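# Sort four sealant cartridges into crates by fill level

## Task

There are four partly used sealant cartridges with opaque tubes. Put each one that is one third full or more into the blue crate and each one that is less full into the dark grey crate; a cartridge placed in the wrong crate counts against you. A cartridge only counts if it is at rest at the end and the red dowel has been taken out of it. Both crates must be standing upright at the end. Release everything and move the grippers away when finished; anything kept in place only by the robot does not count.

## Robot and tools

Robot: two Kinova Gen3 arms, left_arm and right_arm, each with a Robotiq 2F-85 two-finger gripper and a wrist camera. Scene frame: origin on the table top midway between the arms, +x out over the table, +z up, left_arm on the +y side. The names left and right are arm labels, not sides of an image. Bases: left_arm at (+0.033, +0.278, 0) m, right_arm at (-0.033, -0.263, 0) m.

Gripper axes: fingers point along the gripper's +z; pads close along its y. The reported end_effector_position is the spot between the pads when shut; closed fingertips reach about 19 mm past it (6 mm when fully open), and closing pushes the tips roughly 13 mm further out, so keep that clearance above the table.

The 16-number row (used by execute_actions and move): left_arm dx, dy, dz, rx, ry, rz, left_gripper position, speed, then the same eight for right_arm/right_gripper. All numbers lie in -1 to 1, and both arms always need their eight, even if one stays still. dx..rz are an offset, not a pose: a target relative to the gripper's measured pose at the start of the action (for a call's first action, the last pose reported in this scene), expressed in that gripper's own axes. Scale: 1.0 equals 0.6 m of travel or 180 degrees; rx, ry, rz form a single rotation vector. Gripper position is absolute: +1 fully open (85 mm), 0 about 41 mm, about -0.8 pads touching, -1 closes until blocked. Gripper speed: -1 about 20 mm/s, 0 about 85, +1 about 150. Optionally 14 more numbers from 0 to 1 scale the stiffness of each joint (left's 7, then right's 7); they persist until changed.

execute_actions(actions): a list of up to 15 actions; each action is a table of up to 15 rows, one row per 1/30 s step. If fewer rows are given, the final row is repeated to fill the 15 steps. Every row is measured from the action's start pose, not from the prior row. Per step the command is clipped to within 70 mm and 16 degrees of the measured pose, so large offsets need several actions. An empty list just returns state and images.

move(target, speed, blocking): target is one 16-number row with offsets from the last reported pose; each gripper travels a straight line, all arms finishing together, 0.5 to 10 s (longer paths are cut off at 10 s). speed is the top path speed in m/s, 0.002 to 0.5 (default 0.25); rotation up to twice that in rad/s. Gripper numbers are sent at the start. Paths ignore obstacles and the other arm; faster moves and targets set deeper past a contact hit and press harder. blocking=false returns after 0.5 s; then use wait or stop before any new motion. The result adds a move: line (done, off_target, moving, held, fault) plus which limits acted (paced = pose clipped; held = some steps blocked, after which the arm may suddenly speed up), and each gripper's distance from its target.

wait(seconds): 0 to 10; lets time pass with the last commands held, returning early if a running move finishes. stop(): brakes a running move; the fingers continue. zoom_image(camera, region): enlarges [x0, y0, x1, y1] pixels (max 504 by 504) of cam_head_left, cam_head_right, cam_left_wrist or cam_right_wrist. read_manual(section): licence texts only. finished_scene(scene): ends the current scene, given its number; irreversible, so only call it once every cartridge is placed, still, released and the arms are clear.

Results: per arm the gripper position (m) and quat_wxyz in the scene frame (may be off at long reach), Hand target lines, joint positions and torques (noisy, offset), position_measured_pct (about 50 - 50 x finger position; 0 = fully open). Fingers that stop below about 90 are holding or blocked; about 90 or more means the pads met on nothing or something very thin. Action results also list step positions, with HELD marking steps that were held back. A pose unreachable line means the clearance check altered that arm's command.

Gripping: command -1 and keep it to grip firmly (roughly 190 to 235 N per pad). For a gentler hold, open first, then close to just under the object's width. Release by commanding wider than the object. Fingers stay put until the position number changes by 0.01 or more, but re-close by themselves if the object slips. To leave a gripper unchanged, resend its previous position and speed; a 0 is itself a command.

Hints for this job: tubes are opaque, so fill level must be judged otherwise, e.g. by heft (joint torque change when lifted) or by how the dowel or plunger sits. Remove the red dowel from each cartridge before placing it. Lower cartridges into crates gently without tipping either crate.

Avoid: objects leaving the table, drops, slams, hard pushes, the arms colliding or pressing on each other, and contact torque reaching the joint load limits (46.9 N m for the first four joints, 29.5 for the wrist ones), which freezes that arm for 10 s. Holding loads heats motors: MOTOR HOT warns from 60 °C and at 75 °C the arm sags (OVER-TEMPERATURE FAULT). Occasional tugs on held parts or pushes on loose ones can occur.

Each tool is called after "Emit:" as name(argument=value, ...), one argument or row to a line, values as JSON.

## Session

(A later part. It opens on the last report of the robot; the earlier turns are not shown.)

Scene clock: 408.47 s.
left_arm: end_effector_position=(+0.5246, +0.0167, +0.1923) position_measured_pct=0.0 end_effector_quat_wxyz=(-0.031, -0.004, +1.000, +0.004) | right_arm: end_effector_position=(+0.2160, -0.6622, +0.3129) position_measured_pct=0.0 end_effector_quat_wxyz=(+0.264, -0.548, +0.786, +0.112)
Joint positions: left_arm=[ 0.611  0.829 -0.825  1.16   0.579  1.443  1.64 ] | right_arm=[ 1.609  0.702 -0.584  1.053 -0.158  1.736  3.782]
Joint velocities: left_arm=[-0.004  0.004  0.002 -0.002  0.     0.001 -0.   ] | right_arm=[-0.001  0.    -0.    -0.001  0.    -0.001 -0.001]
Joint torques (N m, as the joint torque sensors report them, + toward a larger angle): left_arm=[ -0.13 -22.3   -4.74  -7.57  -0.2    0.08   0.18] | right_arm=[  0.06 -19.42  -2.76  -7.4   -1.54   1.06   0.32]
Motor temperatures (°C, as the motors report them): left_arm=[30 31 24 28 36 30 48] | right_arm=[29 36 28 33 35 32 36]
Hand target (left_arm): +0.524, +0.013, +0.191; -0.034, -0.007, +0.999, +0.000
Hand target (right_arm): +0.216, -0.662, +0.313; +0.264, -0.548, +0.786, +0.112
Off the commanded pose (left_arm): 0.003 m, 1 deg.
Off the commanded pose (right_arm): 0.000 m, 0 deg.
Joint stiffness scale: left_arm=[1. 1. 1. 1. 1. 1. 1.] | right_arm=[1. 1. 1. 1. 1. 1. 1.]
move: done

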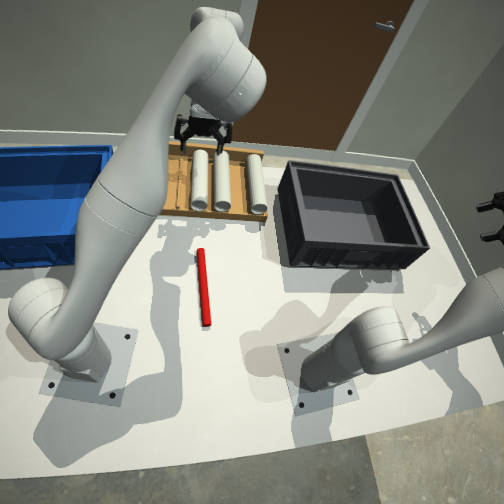

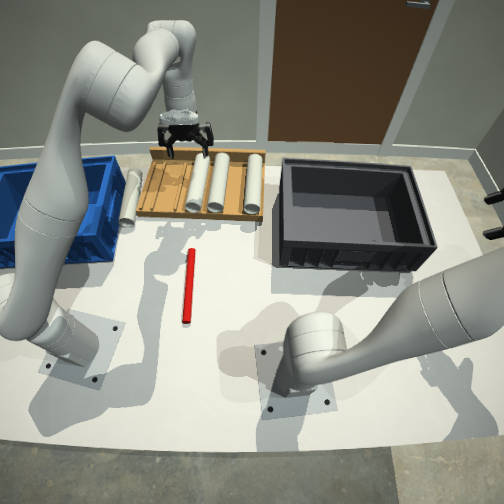

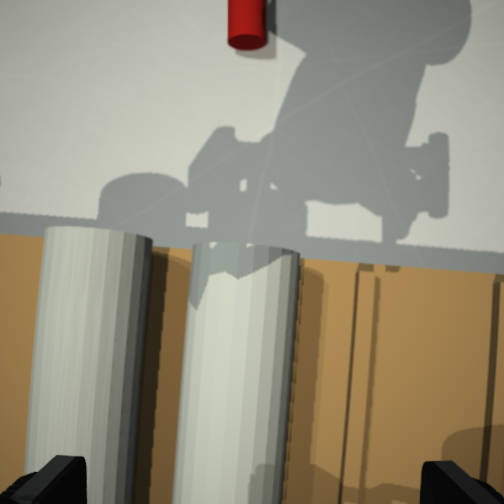

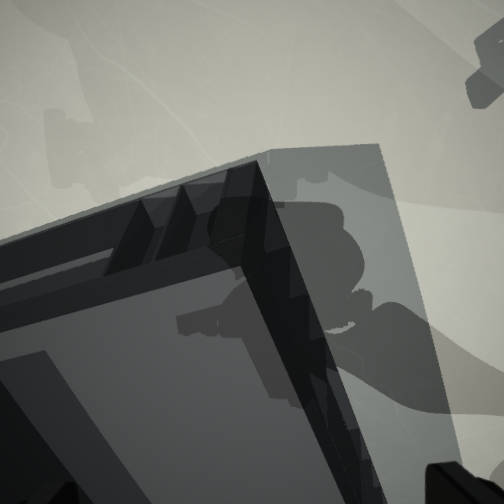

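Emit:
move(
  target=[0, 0.012, 0.233, 0, 0, 0, 1, 0.5, 0, 0, 0, 0, 0, 0, 1, 0],
  speed=0.15,
)

Emit:
execute_actions(
  actions=[
    [[0,0,0,0,0,0,-1,0.5, 0,0,0,0,0,0,1,0]],
    [[0,0,0,0,0,0,-1,0.5, 0,0,0,0,0,0,1,0]],
  ],
)

Scene clock: 423.20 s.
left_arm: end_effector_position=(+0.5172, +0.0263, +0.0564) position_measured_pct=0.0 end_effector_quat_wxyz=(-0.029, -0.005, +1.000, +0.007) | right_arm: end_effector_position=(+0.2160, -0.6622, +0.3129) position_measured_pct=0.0 end_effector_quat_wxyz=(+0.264, -0.548, +0.786, +0.112)
Joint positions: left_arm=[ 0.603  0.961 -0.737  1.373  0.663  1.124  1.543] | right_arm=[ 1.609  0.702 -0.584  1.053 -0.158  1.736  3.782]
Joint velocities: left_arm=[-0.003  0.004  0.003  0.     0.    -0.002  0.   ] | right_arm=[-0.  0.  0.  0. -0.  0. -0.]
Joint torques (N m, as the joint torque sensors report them, + toward a larger angle): left_arm=[ -0.32 -22.72  -5.14  -6.    -0.19   0.31  -0.06] | right_arm=[  0.52 -19.39  -3.28  -7.67  -0.95   0.72   0.32]
Motor temperatures (°C, as the motors report them): left_arm=[30 31 24 28 36 30 48] | right_arm=[29 36 28 33 35 32 36]
Hand target (left_arm): +0.516, +0.025, +0.053; -0.030, -0.005, +1.000, +0.004
Hand target (right_arm): +0.216, -0.662, +0.313; +0.264, -0.548, +0.786, +0.112
Off the commanded pose (left_arm): 0.004 m, 0 deg.
Off the commanded pose (right_arm): 0.000 m, 0 deg.
Joint stiffness scale: left_arm=[1. 1. 1. 1. 1. 1. 1.] | right_arm=[1. 1. 1. 1. 1. 1. 1.]
move: off_target (left_arm)

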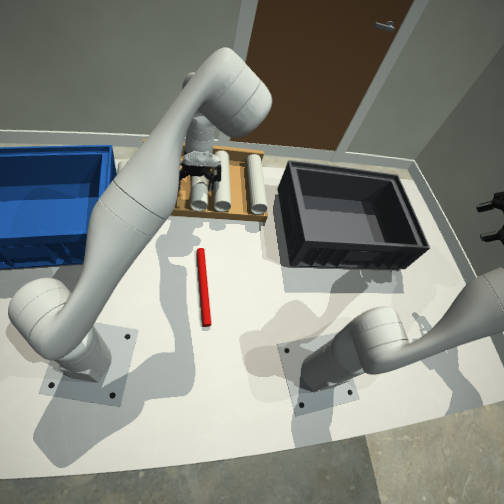

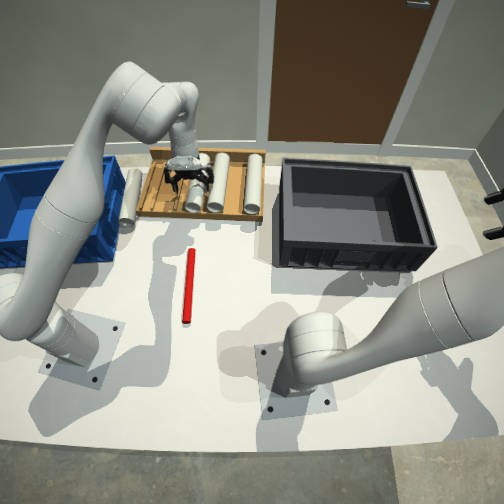

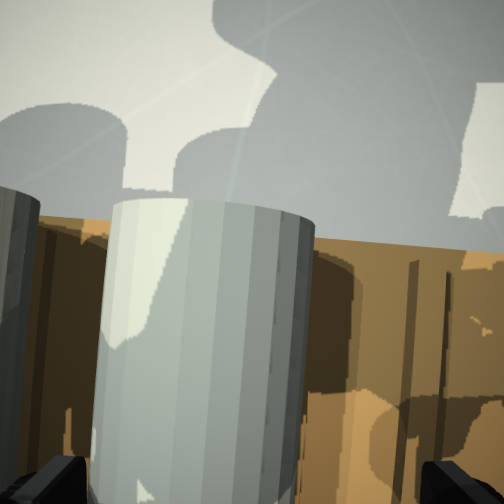

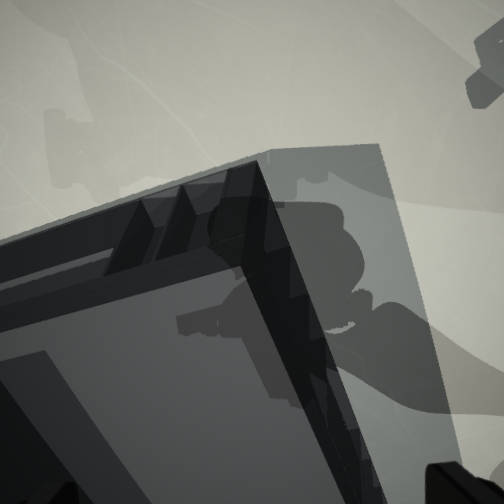

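Scene clock: 424.20 s.
left_arm: end_effector_position=(+0.5169, +0.0154, +0.0589) position_measured_pct=45.2 end_effector_quat_wxyz=(-0.026, -0.002, +1.000, -0.002) | right_arm: end_effector_position=(+0.2160, -0.6622, +0.3129) position_measured_pct=0.0 end_effector_quat_wxyz=(+0.264, -0.548, +0.786, +0.112)
Joint positions: left_arm=[ 0.612  0.957 -0.736  1.368  0.678  1.125  1.543] | right_arm=[ 1.609  0.702 -0.584  1.053 -0.158  1.736  3.782]
Joint velocities: left_arm=[-0.     0.    -0.001 -0.    -0.     0.    -0.001] | right_arm=[ 0. -0. -0.  0.  0.  0. -0.]
Joint torques (N m, as the joint torque sensors report them, + toward a larger angle): left_arm=[ -2.8  -20.66  -6.79  -3.93  -1.34   0.57   0.26] | right_arm=[  0.15 -19.06  -2.7   -7.17  -1.17   1.04  -0.05]
Motor temperatures (°C, as the motors report them): left_arm=[30 31 24 28 36 30 48] | right_arm=[29 36 28 33 35 32 36]
Hand target (left_arm): +0.517, +0.016, +0.059; -0.026, -0.002, +1.000, -0.002
Hand target (right_arm): +0.216, -0.662, +0.313; +0.264, -0.548, +0.786, +0.112
Off the commanded pose (left_arm): 0.001 m, 0 deg.
Off the commanded pose (right_arm): 0.000 m, 0 deg.
Joint stiffness scale: left_arm=[1. 1. 1. 1. 1. 1. 1.] | right_arm=[1. 1. 1. 1. 1. 1. 1.]
Step readings (end_effector_position; steps 1 to 15: 1st action; 16 to 30: 2nd action):
0: left_arm (+0.5172, +0.0263, +0.0564) | right_arm (+0.2160, -0.6622, +0.3129)
1: left_arm (+0.5172, +0.0263, +0.0564) | right_arm (+0.2160, -0.6622, +0.3129)
2: left_arm (+0.5172, +0.0263, +0.0564) | right_arm (+0.2160, -0.6622, +0.3129)
4: left_arm (+0.5172, +0.0258, +0.0566) | right_arm (+0.2160, -0.6622, +0.3129)
8: left_arm (+0.5171, +0.0203, +0.0574) | right_arm (+0.2160, -0.6622, +0.3129)
15: left_arm (+0.5170, +0.0158, +0.0587) | right_arm (+0.2160, -0.6622, +0.3129)
16: left_arm (+0.5170, +0.0155, +0.0589) | right_arm (+0.2160, -0.6622, +0.3129)
17: left_arm (+0.5169, +0.0154, +0.0589) | right_arm (+0.2160, -0.6622, +0.3129)
19: left_arm (+0.5169, +0.0154, +0.0589) | right_arm (+0.2160, -0.6622, +0.3129)
23: left_arm (+0.5169, +0.0154, +0.0589) | right_arm (+0.2160, -0.6622, +0.3129)
30: end_effector_position above

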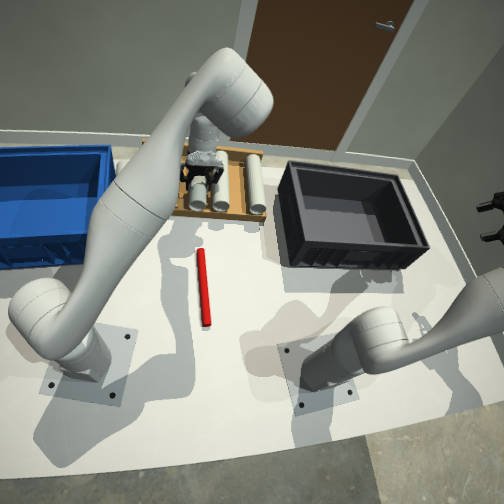

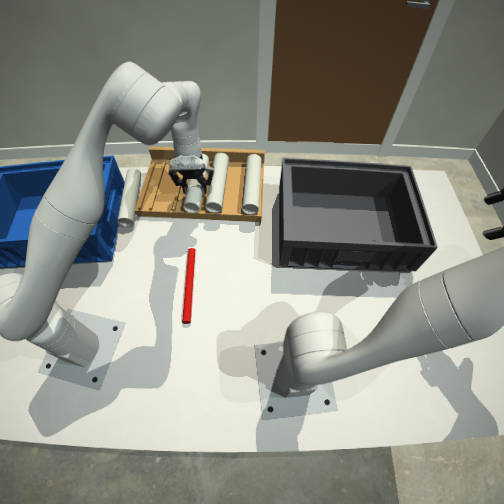

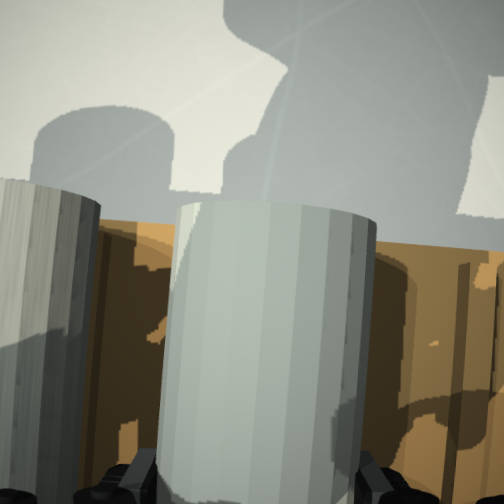

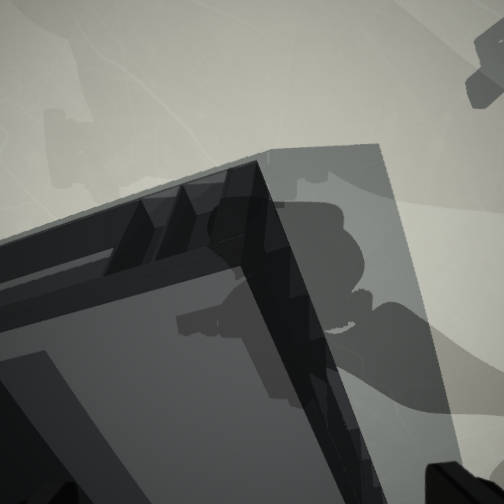

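Emit:
move(
  target=[0, 0, -0.33, 0, 0, 0, -1, 0.5, 0, 0, 0, 0, 0, 0, 1, 0],
  speed=0.2,
)

Emit:
move(
  target=[0.16, 0.64, 0, 0, 0, 0, -1, 0.5, 0, 0, 0, 0, 0, 0, 1, 0],
  speed=0.3,
)

Scene clock: 436.37 s.
left_arm: end_effector_position=(+0.5258, +0.0121, +0.2535) position_measured_pct=45.2 end_effector_quat_wxyz=(-0.028, +0.003, +1.000, -0.005) | right_arm: end_effector_position=(+0.2160, -0.6622, +0.3129) position_measured_pct=0.0 end_effector_quat_wxyz=(+0.264, -0.548, +0.786, +0.112)
Joint positions: left_arm=[ 0.591  0.779 -0.836  1.035  0.565  1.583  1.667] | right_arm=[ 1.609  0.702 -0.584  1.053 -0.158  1.736  3.782]
Joint velocities: left_arm=[-0.001 -0.001 -0.003 -0.003 -0.     0.002  0.   ] | right_arm=[ 0.     0.     0.    -0.001  0.     0.001 -0.001]
Joint torques (N m, as the joint torque sensors report them, + toward a larger angle): left_arm=[ -0.29 -24.68  -5.09  -8.99  -0.15   0.05   0.22] | right_arm=[  0.48 -19.13  -3.12  -7.57  -1.33   0.91   0.24]
Motor temperatures (°C, as the motors report them): left_arm=[30 32 25 28 36 30 48] | right_arm=[29 36 28 33 35 32 36]
Hand target (left_arm): +0.527, +0.016, +0.257; -0.026, -0.002, +1.000, -0.003
Hand target (right_arm): +0.216, -0.662, +0.313; +0.264, -0.548, +0.786, +0.112
Off the commanded pose (left_arm): 0.005 m, 1 deg.
Off the commanded pose (right_arm): 0.000 m, 0 deg.
Joint stiffness scale: left_arm=[1. 1. 1. 1. 1. 1. 1.] | right_arm=[1. 1. 1. 1. 1. 1. 1.]
move: off_target (left_arm)

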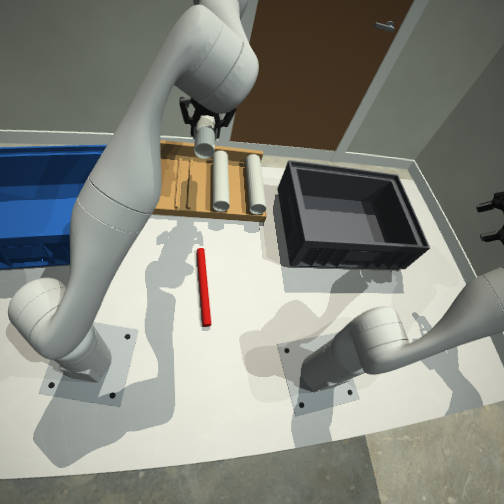

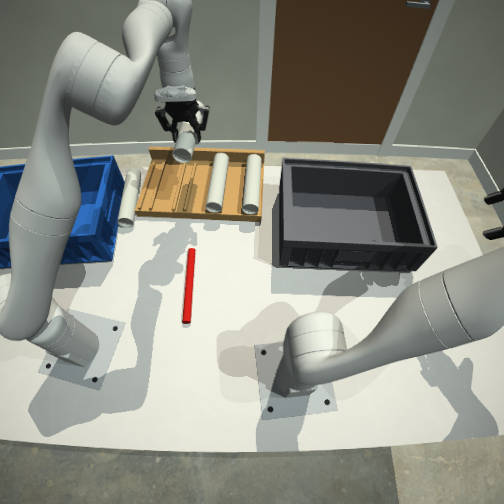

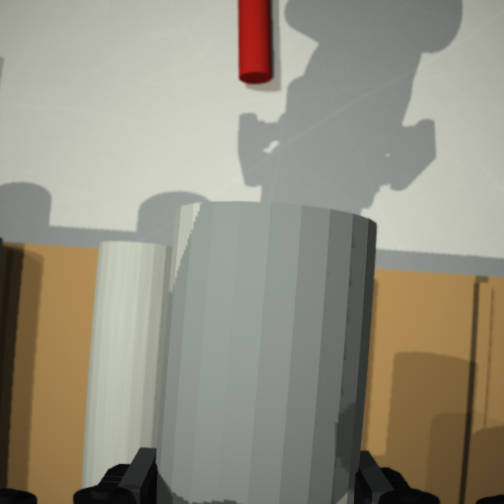

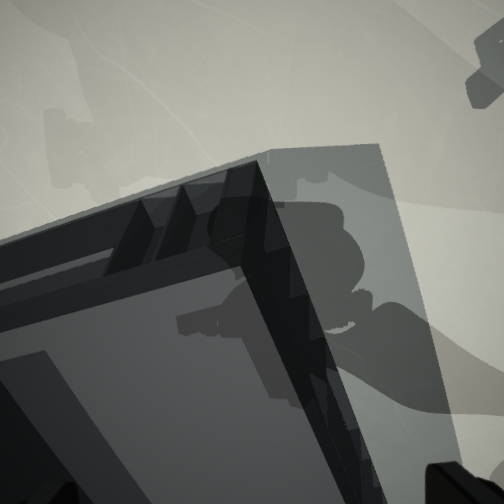

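Scene clock: 438.37 s.
left_arm: end_effector_position=(+0.4321, +0.3959, +0.2559) position_measured_pct=45.2 end_effector_quat_wxyz=(-0.026, +0.000, +1.000, -0.005) | right_arm: end_effector_position=(+0.2160, -0.6622, +0.3129) position_measured_pct=0.0 end_effector_quat_wxyz=(+0.264, -0.548, +0.786, +0.112)
Joint positions: left_arm=[ 0.147  0.515 -1.065  1.585  0.432  1.362  0.8  ] | right_arm=[ 1.609  0.702 -0.584  1.053 -0.158  1.736  3.782]
Joint velocities: left_arm=[-0.007  0.002 -0.    -0.     0.     0.     0.   ] | right_arm=[-0.    -0.     0.    -0.    -0.     0.001 -0.001]
Joint torques (N m, as the joint torque sensors report them, + toward a larger angle): left_arm=[ -0.36 -16.02  -5.08  -8.94  -0.3    0.19   0.26] | right_arm=[  0.17 -19.    -2.71  -8.07  -1.31   0.96   0.21]
Motor temperatures (°C, as the motors report them): left_arm=[30 32 25 28 36 30 48] | right_arm=[29 36 28 33 35 32 36]
Hand target (left_arm): +0.433, +0.396, +0.256; -0.027, +0.003, +1.000, -0.005
Hand target (right_arm): +0.216, -0.662, +0.313; +0.264, -0.548, +0.786, +0.112
Off the commanded pose (left_arm): 0.001 m, 0 deg.
Off the commanded pose (right_arm): 0.000 m, 0 deg.
Joint stiffness scale: left_arm=[1. 1. 1. 1. 1. 1. 1.] | right_arm=[1. 1. 1. 1. 1. 1. 1.]
move: done

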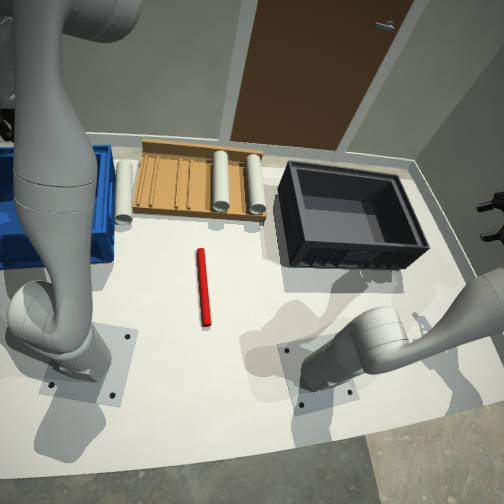

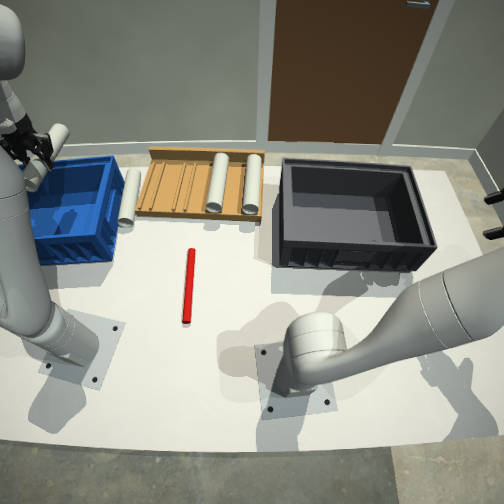

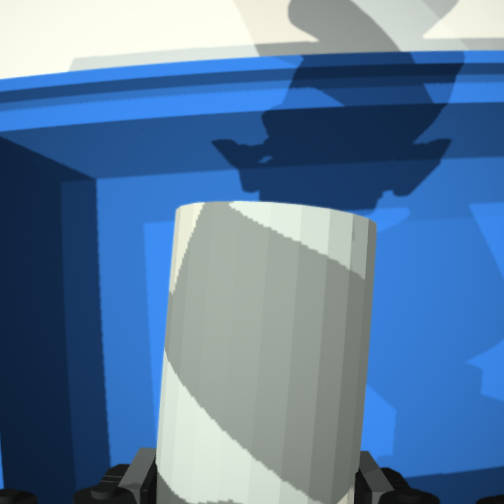

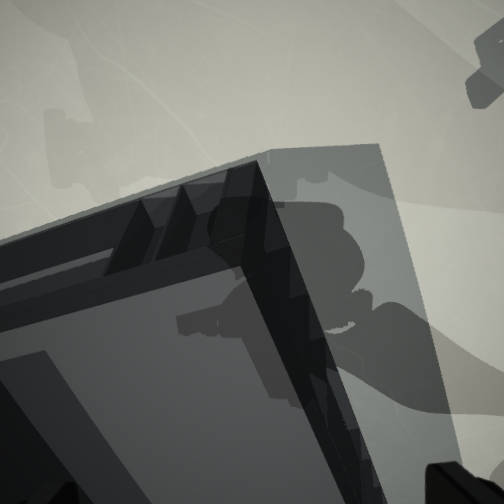

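Emit:
move(
  target=[0, 0, 0.27, 0, 0, 0, -1, 0.5, 0, 0, 0, 0, 0, 0, 1, 0],
  speed=0.15,
)

Emit:
execute_actions(
  actions=[
    [[0,0,0,0,0,0,1,0.5, 0,0,0,0,0,0,1,0]],
    [[0,0,0,0,0,0,1,0.5, 0,0,0,0,0,0,1,0]],
  ],
)

Emit:
move(
  target=[0, 0, -0.3, 0, 0, 0, 1, 0.5, 0, 0, 0, 0, 0, 0, 1, 0],
  speed=0.25,
)

Scene clock: 449.83 s.
left_arm: end_effector_position=(+0.4238, +0.3954, +0.0979) position_measured_pct=45.6 end_effector_quat_wxyz=(-0.025, +0.000, +1.000, -0.003) | right_arm: end_effector_position=(+0.2160, -0.6622, +0.3129) position_measured_pct=0.0 end_effector_quat_wxyz=(+0.264, -0.548, +0.786, +0.112)
Joint positions: left_arm=[ 0.048  0.707 -0.908  1.863  0.649  0.959  0.612] | right_arm=[ 1.609  0.702 -0.584  1.053 -0.158  1.736  3.782]
Joint velocities: left_arm=[-0.008  0.001  0.006 -0.     0.    -0.001  0.   ] | right_arm=[-0.     0.    -0.     0.001  0.     0.001 -0.001]
Joint torques (N m, as the joint torque sensors report them, + toward a larger angle): left_arm=[ -0.67 -14.54  -4.48  -5.51  -0.38  -0.19   0.32] | right_arm=[  0.76 -19.41  -2.79  -7.93  -1.04   0.65   0.05]
Motor temperatures (°C, as the motors report them): left_arm=[30 32 25 28 36 30 48] | right_arm=[29 36 28 33 35 32 36]
Hand target (left_arm): +0.424, +0.395, +0.094; -0.026, -0.000, +1.000, -0.005
Hand target (right_arm): +0.216, -0.662, +0.313; +0.264, -0.548, +0.786, +0.112
Off the commanded pose (left_arm): 0.004 m, 0 deg.
Off the commanded pose (right_arm): 0.000 m, 0 deg.
Joint stiffness scale: left_arm=[1. 1. 1. 1. 1. 1. 1.] | right_arm=[1. 1. 1. 1. 1. 1. 1.]
move: off_target (left_arm)

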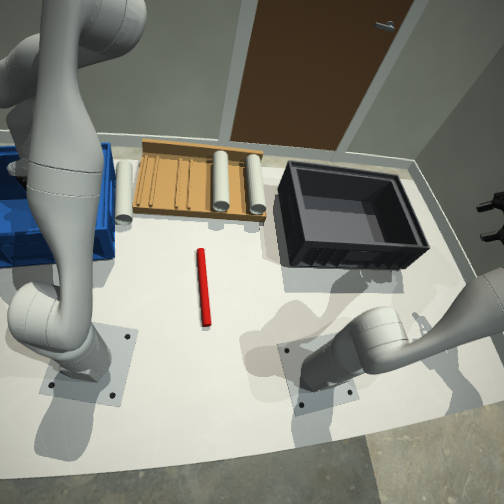

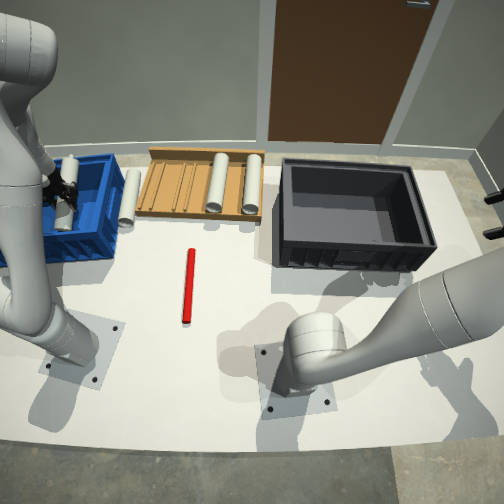

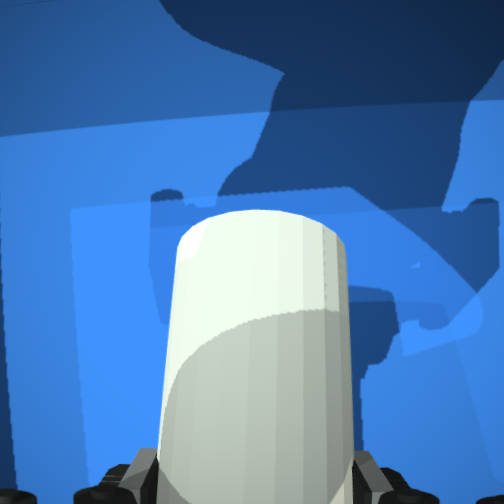

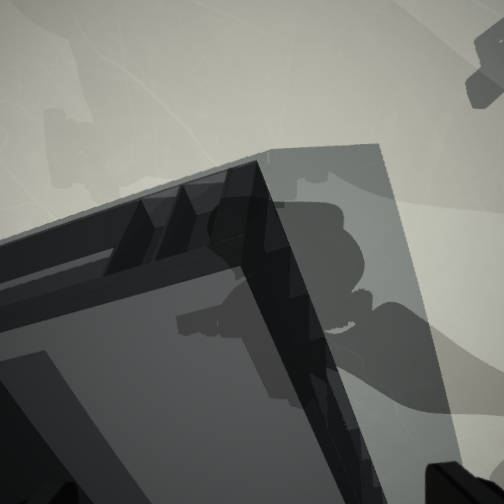

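Scene clock: 450.83 s.
left_arm: end_effector_position=(+0.4238, +0.3955, +0.0979) position_measured_pct=0.0 end_effector_quat_wxyz=(-0.025, +0.000, +1.000, -0.004) | right_arm: end_effector_position=(+0.2160, -0.6622, +0.3129) position_measured_pct=0.0 end_effector_quat_wxyz=(+0.264, -0.548, +0.786, +0.112)
Joint positions: left_arm=[ 0.048  0.707 -0.908  1.863  0.649  0.959  0.612] | right_arm=[ 1.609  0.702 -0.584  1.053 -0.158  1.736  3.782]
Joint velocities: left_arm=[ 0.001 -0.001 -0.    -0.     0.     0.    -0.   ] | right_arm=[ 0.    -0.001  0.     0.    -0.    -0.    -0.   ]
Joint torques (N m, as the joint torque sensors report them, + toward a larger angle): left_arm=[ -0.34 -16.32  -4.88  -5.73  -0.21   0.28   0.3 ] | right_arm=[  0.44 -19.89  -2.7   -7.55  -1.44   0.72   0.3 ]
Motor temperatures (°C, as the motors report them): left_arm=[30 32 25 28 36 30 48] | right_arm=[29 36 28 33 35 32 36]
Hand target (left_arm): +0.424, +0.395, +0.098; -0.025, +0.000, +1.000, -0.004
Hand target (right_arm): +0.216, -0.662, +0.313; +0.264, -0.548, +0.786, +0.112
Off the commanded pose (left_arm): 0.000 m, 0 deg.
Off the commanded pose (right_arm): 0.000 m, 0 deg.
Joint stiffness scale: left_arm=[1. 1. 1. 1. 1. 1. 1.] | right_arm=[1. 1. 1. 1. 1. 1. 1.]
Step readings (end_effector_position; steps 1 to 15: 1st action; 16 to 30: 2nd action):
0: left_arm (+0.4238, +0.3954, +0.0979) | right_arm (+0.2160, -0.6622, +0.3129)
1: left_arm (+0.4238, +0.3955, +0.0979) | right_arm (+0.2160, -0.6622, +0.3129)
2: left_arm (+0.4238, +0.3955, +0.0979) | right_arm (+0.2160, -0.6622, +0.3129)
4: left_arm (+0.4238, +0.3955, +0.0979) | right_arm (+0.2160, -0.6622, +0.3129)
8: left_arm (+0.4238, +0.3955, +0.0979) | right_arm (+0.2160, -0.6622, +0.3129)
15: left_arm (+0.4238, +0.3955, +0.0979) | right_arm (+0.2160, -0.6622, +0.3129)
16: left_arm (+0.4238, +0.3955, +0.0979) | right_arm (+0.2160, -0.6622, +0.3129)
17: left_arm (+0.4238, +0.3955, +0.0979) | right_arm (+0.2160, -0.6622, +0.3129)
19: left_arm (+0.4238, +0.3955, +0.0979) | right_arm (+0.2160, -0.6622, +0.3129)
23: left_arm (+0.4238, +0.3955, +0.0979) | right_arm (+0.2160, -0.6622, +0.3129)
30: end_effector_position above

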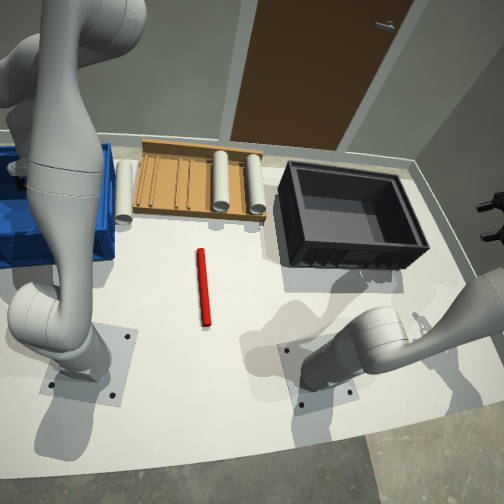

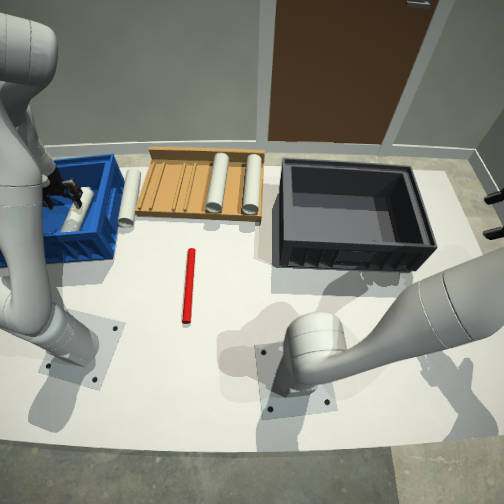

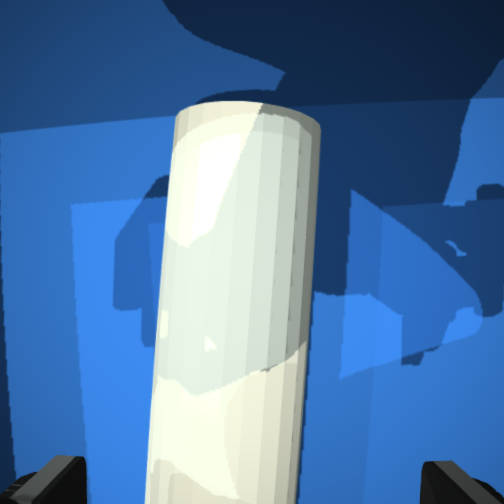

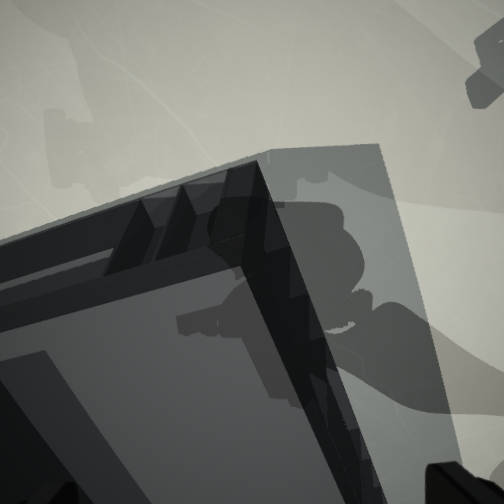

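Scene clock: 452.07 s.
left_arm: end_effector_position=(+0.4346, +0.3945, +0.2745) position_measured_pct=0.0 end_effector_quat_wxyz=(-0.025, +0.003, +1.000, -0.007) | right_arm: end_effector_position=(+0.2160, -0.6622, +0.3129) position_measured_pct=0.0 end_effector_quat_wxyz=(+0.264, -0.548, +0.786, +0.112)
Joint positions: left_arm=[ 0.147  0.498 -1.066  1.539  0.417  1.412  0.816] | right_arm=[ 1.609  0.702 -0.584  1.053 -0.158  1.736  3.782]
Joint velocities: left_arm=[ 0.004 -0.    -0.005 -0.002 -0.     0.002 -0.   ] | right_arm=[-0.001  0.     0.    -0.     0.    -0.001 -0.002]
Joint torques (N m, as the joint torque sensors report them, + toward a larger angle): left_arm=[ -0.28 -14.87  -4.39  -8.06  -0.49   0.1    0.11] | right_arm=[  0.04 -19.49  -3.15  -8.05  -1.41   0.64   0.14]
Motor temperatures (°C, as the motors report them): left_arm=[30 32 25 28 36 30 48] | right_arm=[29 36 28 33 35 32 36]
Hand target (left_arm): +0.433, +0.396, +0.277; -0.025, +0.001, +1.000, -0.004
Hand target (right_arm): +0.216, -0.662, +0.313; +0.264, -0.548, +0.786, +0.112
Off the commanded pose (left_arm): 0.004 m, 0 deg.
Off the commanded pose (right_arm): 0.000 m, 0 deg.
Joint stiffness scale: left_arm=[1. 1. 1. 1. 1. 1. 1.] | right_arm=[1. 1. 1. 1. 1. 1. 1.]
move: off_target (left_arm)

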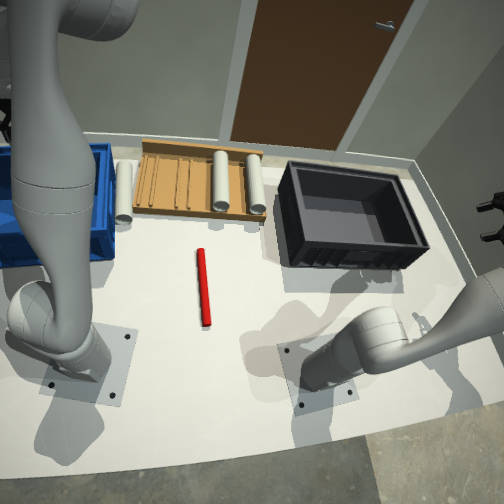

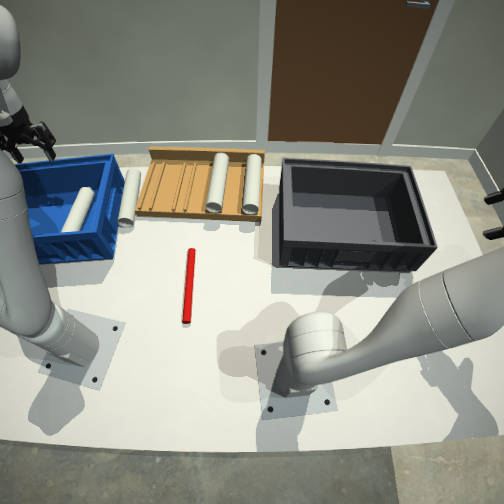

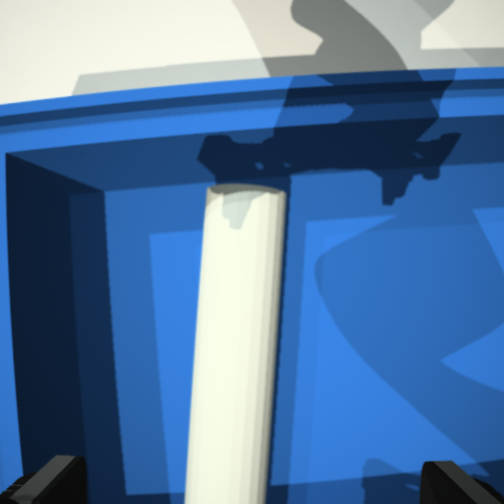

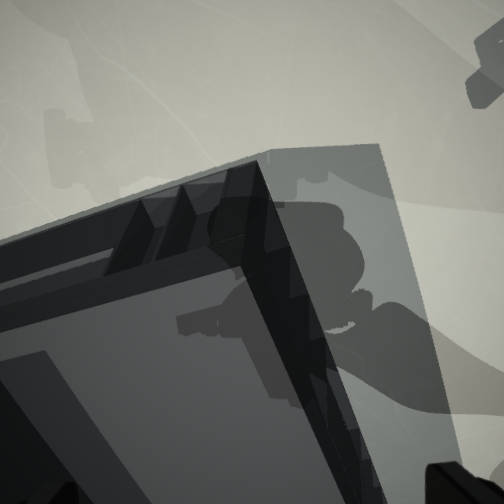

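Emit:
move(
  target=[-0.142, -0.92, 0.1, 0, 0, 0, 1, 0.5, 0, 0, 0, 0, 0, 0, 1, 0],
  speed=0.4,
)

Scene clock: 462.47 s.
left_arm: end_effector_position=(+0.5146, -0.1562, +0.2186) position_measured_pct=0.0 end_effector_quat_wxyz=(-0.021, +0.005, +1.000, -0.004) | right_arm: end_effector_position=(+0.2160, -0.6622, +0.3129) position_measured_pct=0.0 end_effector_quat_wxyz=(+0.264, -0.548, +0.786, +0.112)
Joint positions: left_arm=[ 0.662  1.    -0.718  0.613  0.616  1.682  2.041] | right_arm=[ 1.609  0.702 -0.584  1.053 -0.158  1.736  3.782]
Joint velocities: left_arm=[-0.004  0.008  0.001 -0.004 -0.     0.002  0.   ] | right_arm=[-0.    -0.001 -0.     0.    -0.    -0.     0.002]
Joint torques (N m, as the joint torque sensors report them, + toward a larger angle): left_arm=[ -0.43 -26.34  -2.75  -7.62   0.06   0.17   0.04] | right_arm=[  0.49 -19.4   -3.1   -7.9   -1.4    0.87   0.14]
Motor temperatures (°C, as the motors report them): left_arm=[30 32 25 28 36 30 48] | right_arm=[29 36 28 33 35 32 36]
Hand target (left_arm): +0.513, -0.158, +0.217; -0.026, +0.003, +1.000, -0.006
Hand target (right_arm): +0.216, -0.662, +0.313; +0.264, -0.548, +0.786, +0.112
Off the commanded pose (left_arm): 0.003 m, 1 deg.
Off the commanded pose (right_arm): 0.000 m, 0 deg.
Joint stiffness scale: left_arm=[1. 1. 1. 1. 1. 1. 1.] | right_arm=[1. 1. 1. 1. 1. 1. 1.]
move: done

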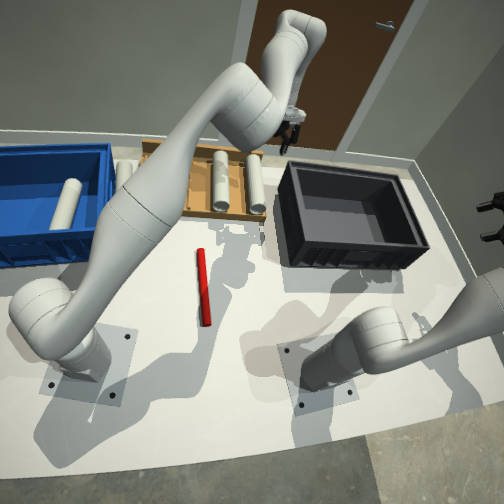

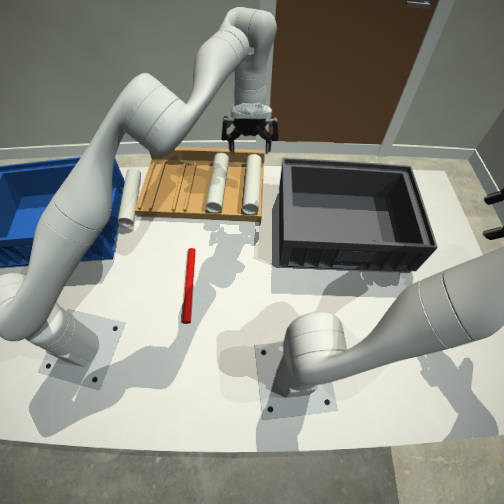

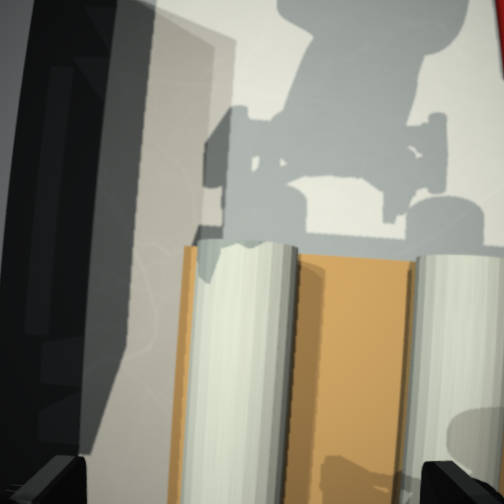

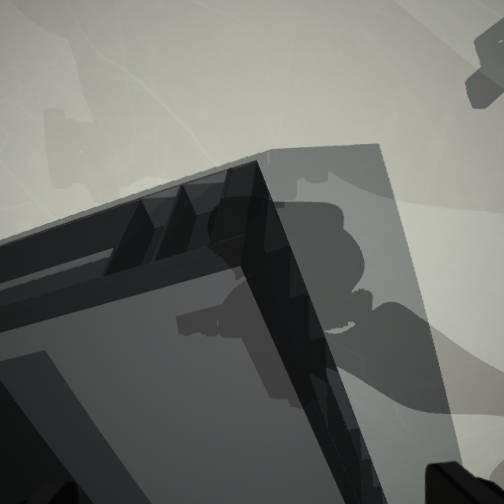

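Emit:
move(
  target=[0, -0.005, 0.273, 0, 0, 0, 1, 0.5, 0, 0, 0, 0, 0, 0, 1, 0],
  speed=0.15,
)

Emit:
execute_actions(
  actions=[
    [[0,0,0,0,0,0,-1,0.5, 0,0,0,0,0,0,1,0]],
    [[0,0,0,0,0,0,-1,0.5, 0,0,0,0,0,0,1,0]],
  ],
)

Scene clock: 471.27 s.
left_arm: end_effector_position=(+0.5105, -0.1581, +0.0587) position_measured_pct=0.0 end_effector_quat_wxyz=(-0.018, +0.002, +1.000, -0.002) | right_arm: end_effector_position=(+0.2160, -0.6622, +0.3129) position_measured_pct=0.0 end_effector_quat_wxyz=(+0.264, -0.548, +0.786, +0.112)
Joint positions: left_arm=[ 0.726  1.118 -0.667  0.915  0.64   1.306  1.953] | right_arm=[ 1.609  0.702 -0.584  1.053 -0.158  1.736  3.782]
Joint velocities: left_arm=[-0.     0.002  0.002 -0.     0.    -0.001 -0.   ] | right_arm=[-0.     0.     0.    -0.001  0.     0.001  0.002]
Joint torques (N m, as the joint torque sensors report them, + toward a larger angle): left_arm=[ -0.31 -26.6   -4.17  -6.83  -0.07   0.42   0.04] | right_arm=[  0.5  -19.09  -3.22  -7.83  -1.01   0.94  -0.08]
Motor temperatures (°C, as the motors report them): left_arm=[30 32 25 28 36 30 48] | right_arm=[29 36 28 33 35 32 36]
Hand target (left_arm): +0.508, -0.160, +0.055; -0.021, +0.004, +1.000, -0.004
Hand target (right_arm): +0.216, -0.662, +0.313; +0.264, -0.548, +0.786, +0.112
Off the commanded pose (left_arm): 0.005 m, 0 deg.
Off the commanded pose (right_arm): 0.000 m, 0 deg.
Joint stiffness scale: left_arm=[1. 1. 1. 1. 1. 1. 1.] | right_arm=[1. 1. 1. 1. 1. 1. 1.]
move: off_target (left_arm)

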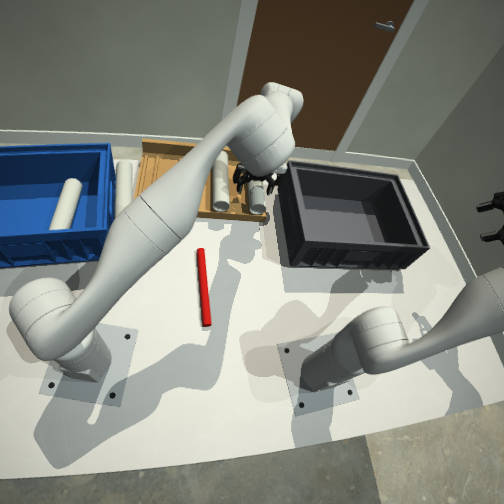

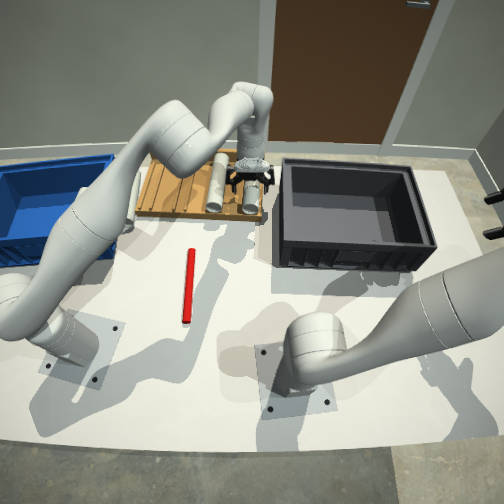

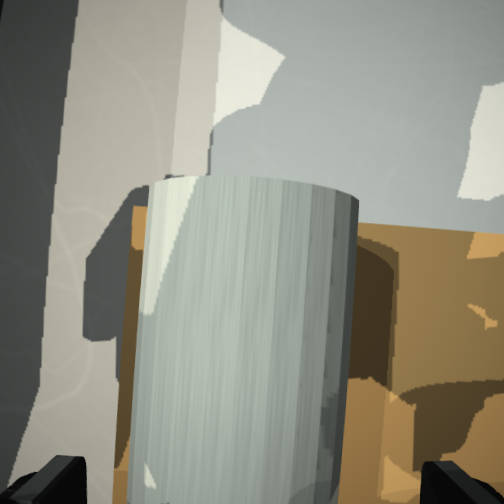

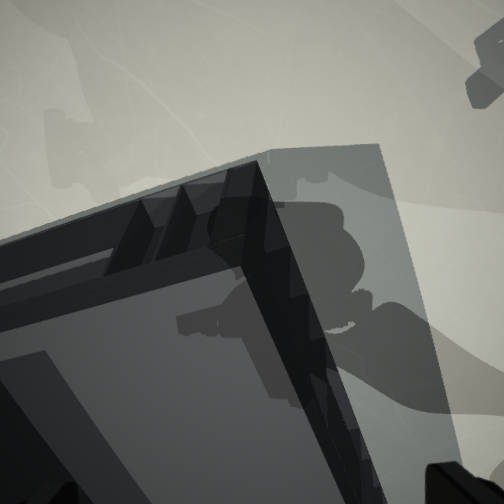

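Scene clock: 472.27 s.
left_arm: end_effector_position=(+0.5104, -0.1588, +0.0597) position_measured_pct=46.4 end_effector_quat_wxyz=(-0.018, +0.003, +1.000, -0.003) | right_arm: end_effector_position=(+0.2160, -0.6622, +0.3129) position_measured_pct=0.0 end_effector_quat_wxyz=(+0.264, -0.548, +0.786, +0.112)
Joint positions: left_arm=[ 0.727  1.117 -0.667  0.914  0.64   1.306  1.953] | right_arm=[ 1.609  0.702 -0.584  1.053 -0.158  1.736  3.782]
Joint velocities: left_arm=[-0.001  0.001  0.    -0.     0.     0.001 -0.   ] | right_arm=[ 0.001 -0.     0.     0.     0.     0.     0.002]
Joint torques (N m, as the joint torque sensors report them, + toward a larger angle): left_arm=[ -1.87 -23.68  -5.18  -5.34  -1.02   0.33   0.31] | right_arm=[  0.59 -19.71  -2.63  -6.98  -1.25   0.67   0.12]
Motor temperatures (°C, as the motors report them): left_arm=[30 32 25 28 36 30 48] | right_arm=[29 36 28 33 35 32 36]
Hand target (left_arm): +0.510, -0.159, +0.060; -0.018, +0.003, +1.000, -0.003
Hand target (right_arm): +0.216, -0.662, +0.313; +0.264, -0.548, +0.786, +0.112
Off the commanded pose (left_arm): 0.000 m, 0 deg.
Off the commanded pose (right_arm): 0.000 m, 0 deg.
Joint stiffness scale: left_arm=[1. 1. 1. 1. 1. 1. 1.] | right_arm=[1. 1. 1. 1. 1. 1. 1.]
Step readings (end_effector_position; steps 1 to 15: 1st action; 16 to 30: 2nd action):
0: left_arm (+0.5105, -0.1581, +0.0587) | right_arm (+0.2160, -0.6622, +0.3129)
1: left_arm (+0.5105, -0.1581, +0.0587) | right_arm (+0.2160, -0.6622, +0.3129)
2: left_arm (+0.5105, -0.1581, +0.0587) | right_arm (+0.2160, -0.6622, +0.3129)
4: left_arm (+0.5105, -0.1581, +0.0587) | right_arm (+0.2160, -0.6622, +0.3129)
8: left_arm (+0.5105, -0.1581, +0.0587) | right_arm (+0.2160, -0.6622, +0.3129)
15: left_arm (+0.5105, -0.1588, +0.0596) | right_arm (+0.2160, -0.6622, +0.3129)
16: left_arm (+0.5104, -0.1588, +0.0597) | right_arm (+0.2160, -0.6622, +0.3129)
17: left_arm (+0.5104, -0.1588, +0.0597) | right_arm (+0.2160, -0.6622, +0.3129)
19: left_arm (+0.5104, -0.1588, +0.0597) | right_arm (+0.2160, -0.6622, +0.3129)
23: left_arm (+0.5104, -0.1588, +0.0597) | right_arm (+0.2160, -0.6622, +0.3129)
30: end_effector_position above

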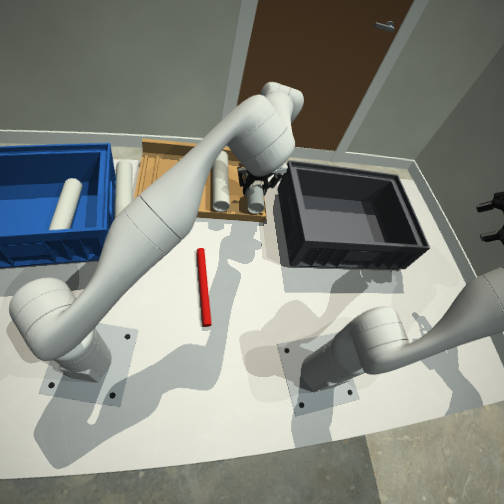

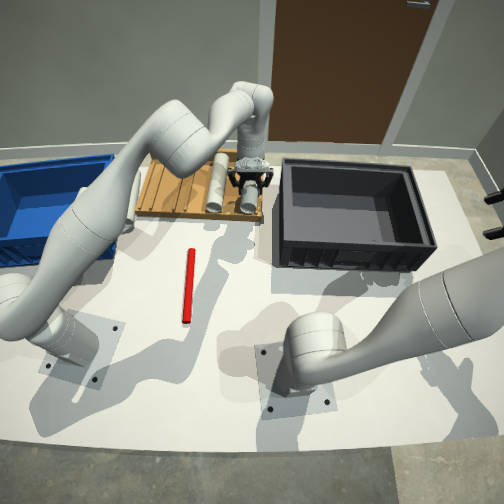

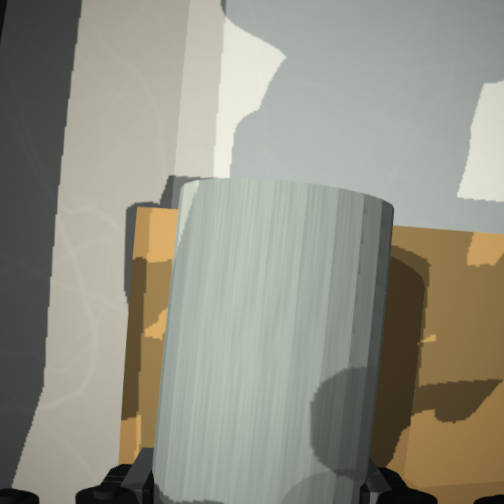

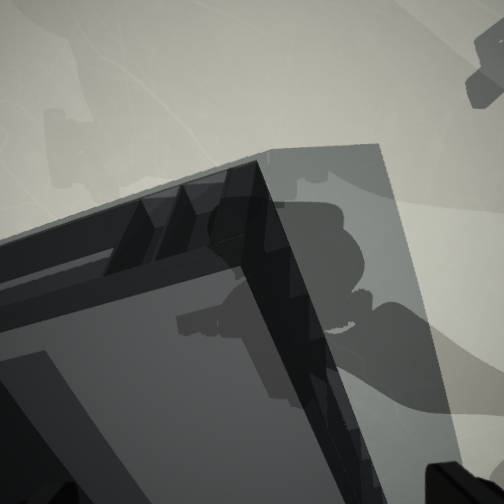

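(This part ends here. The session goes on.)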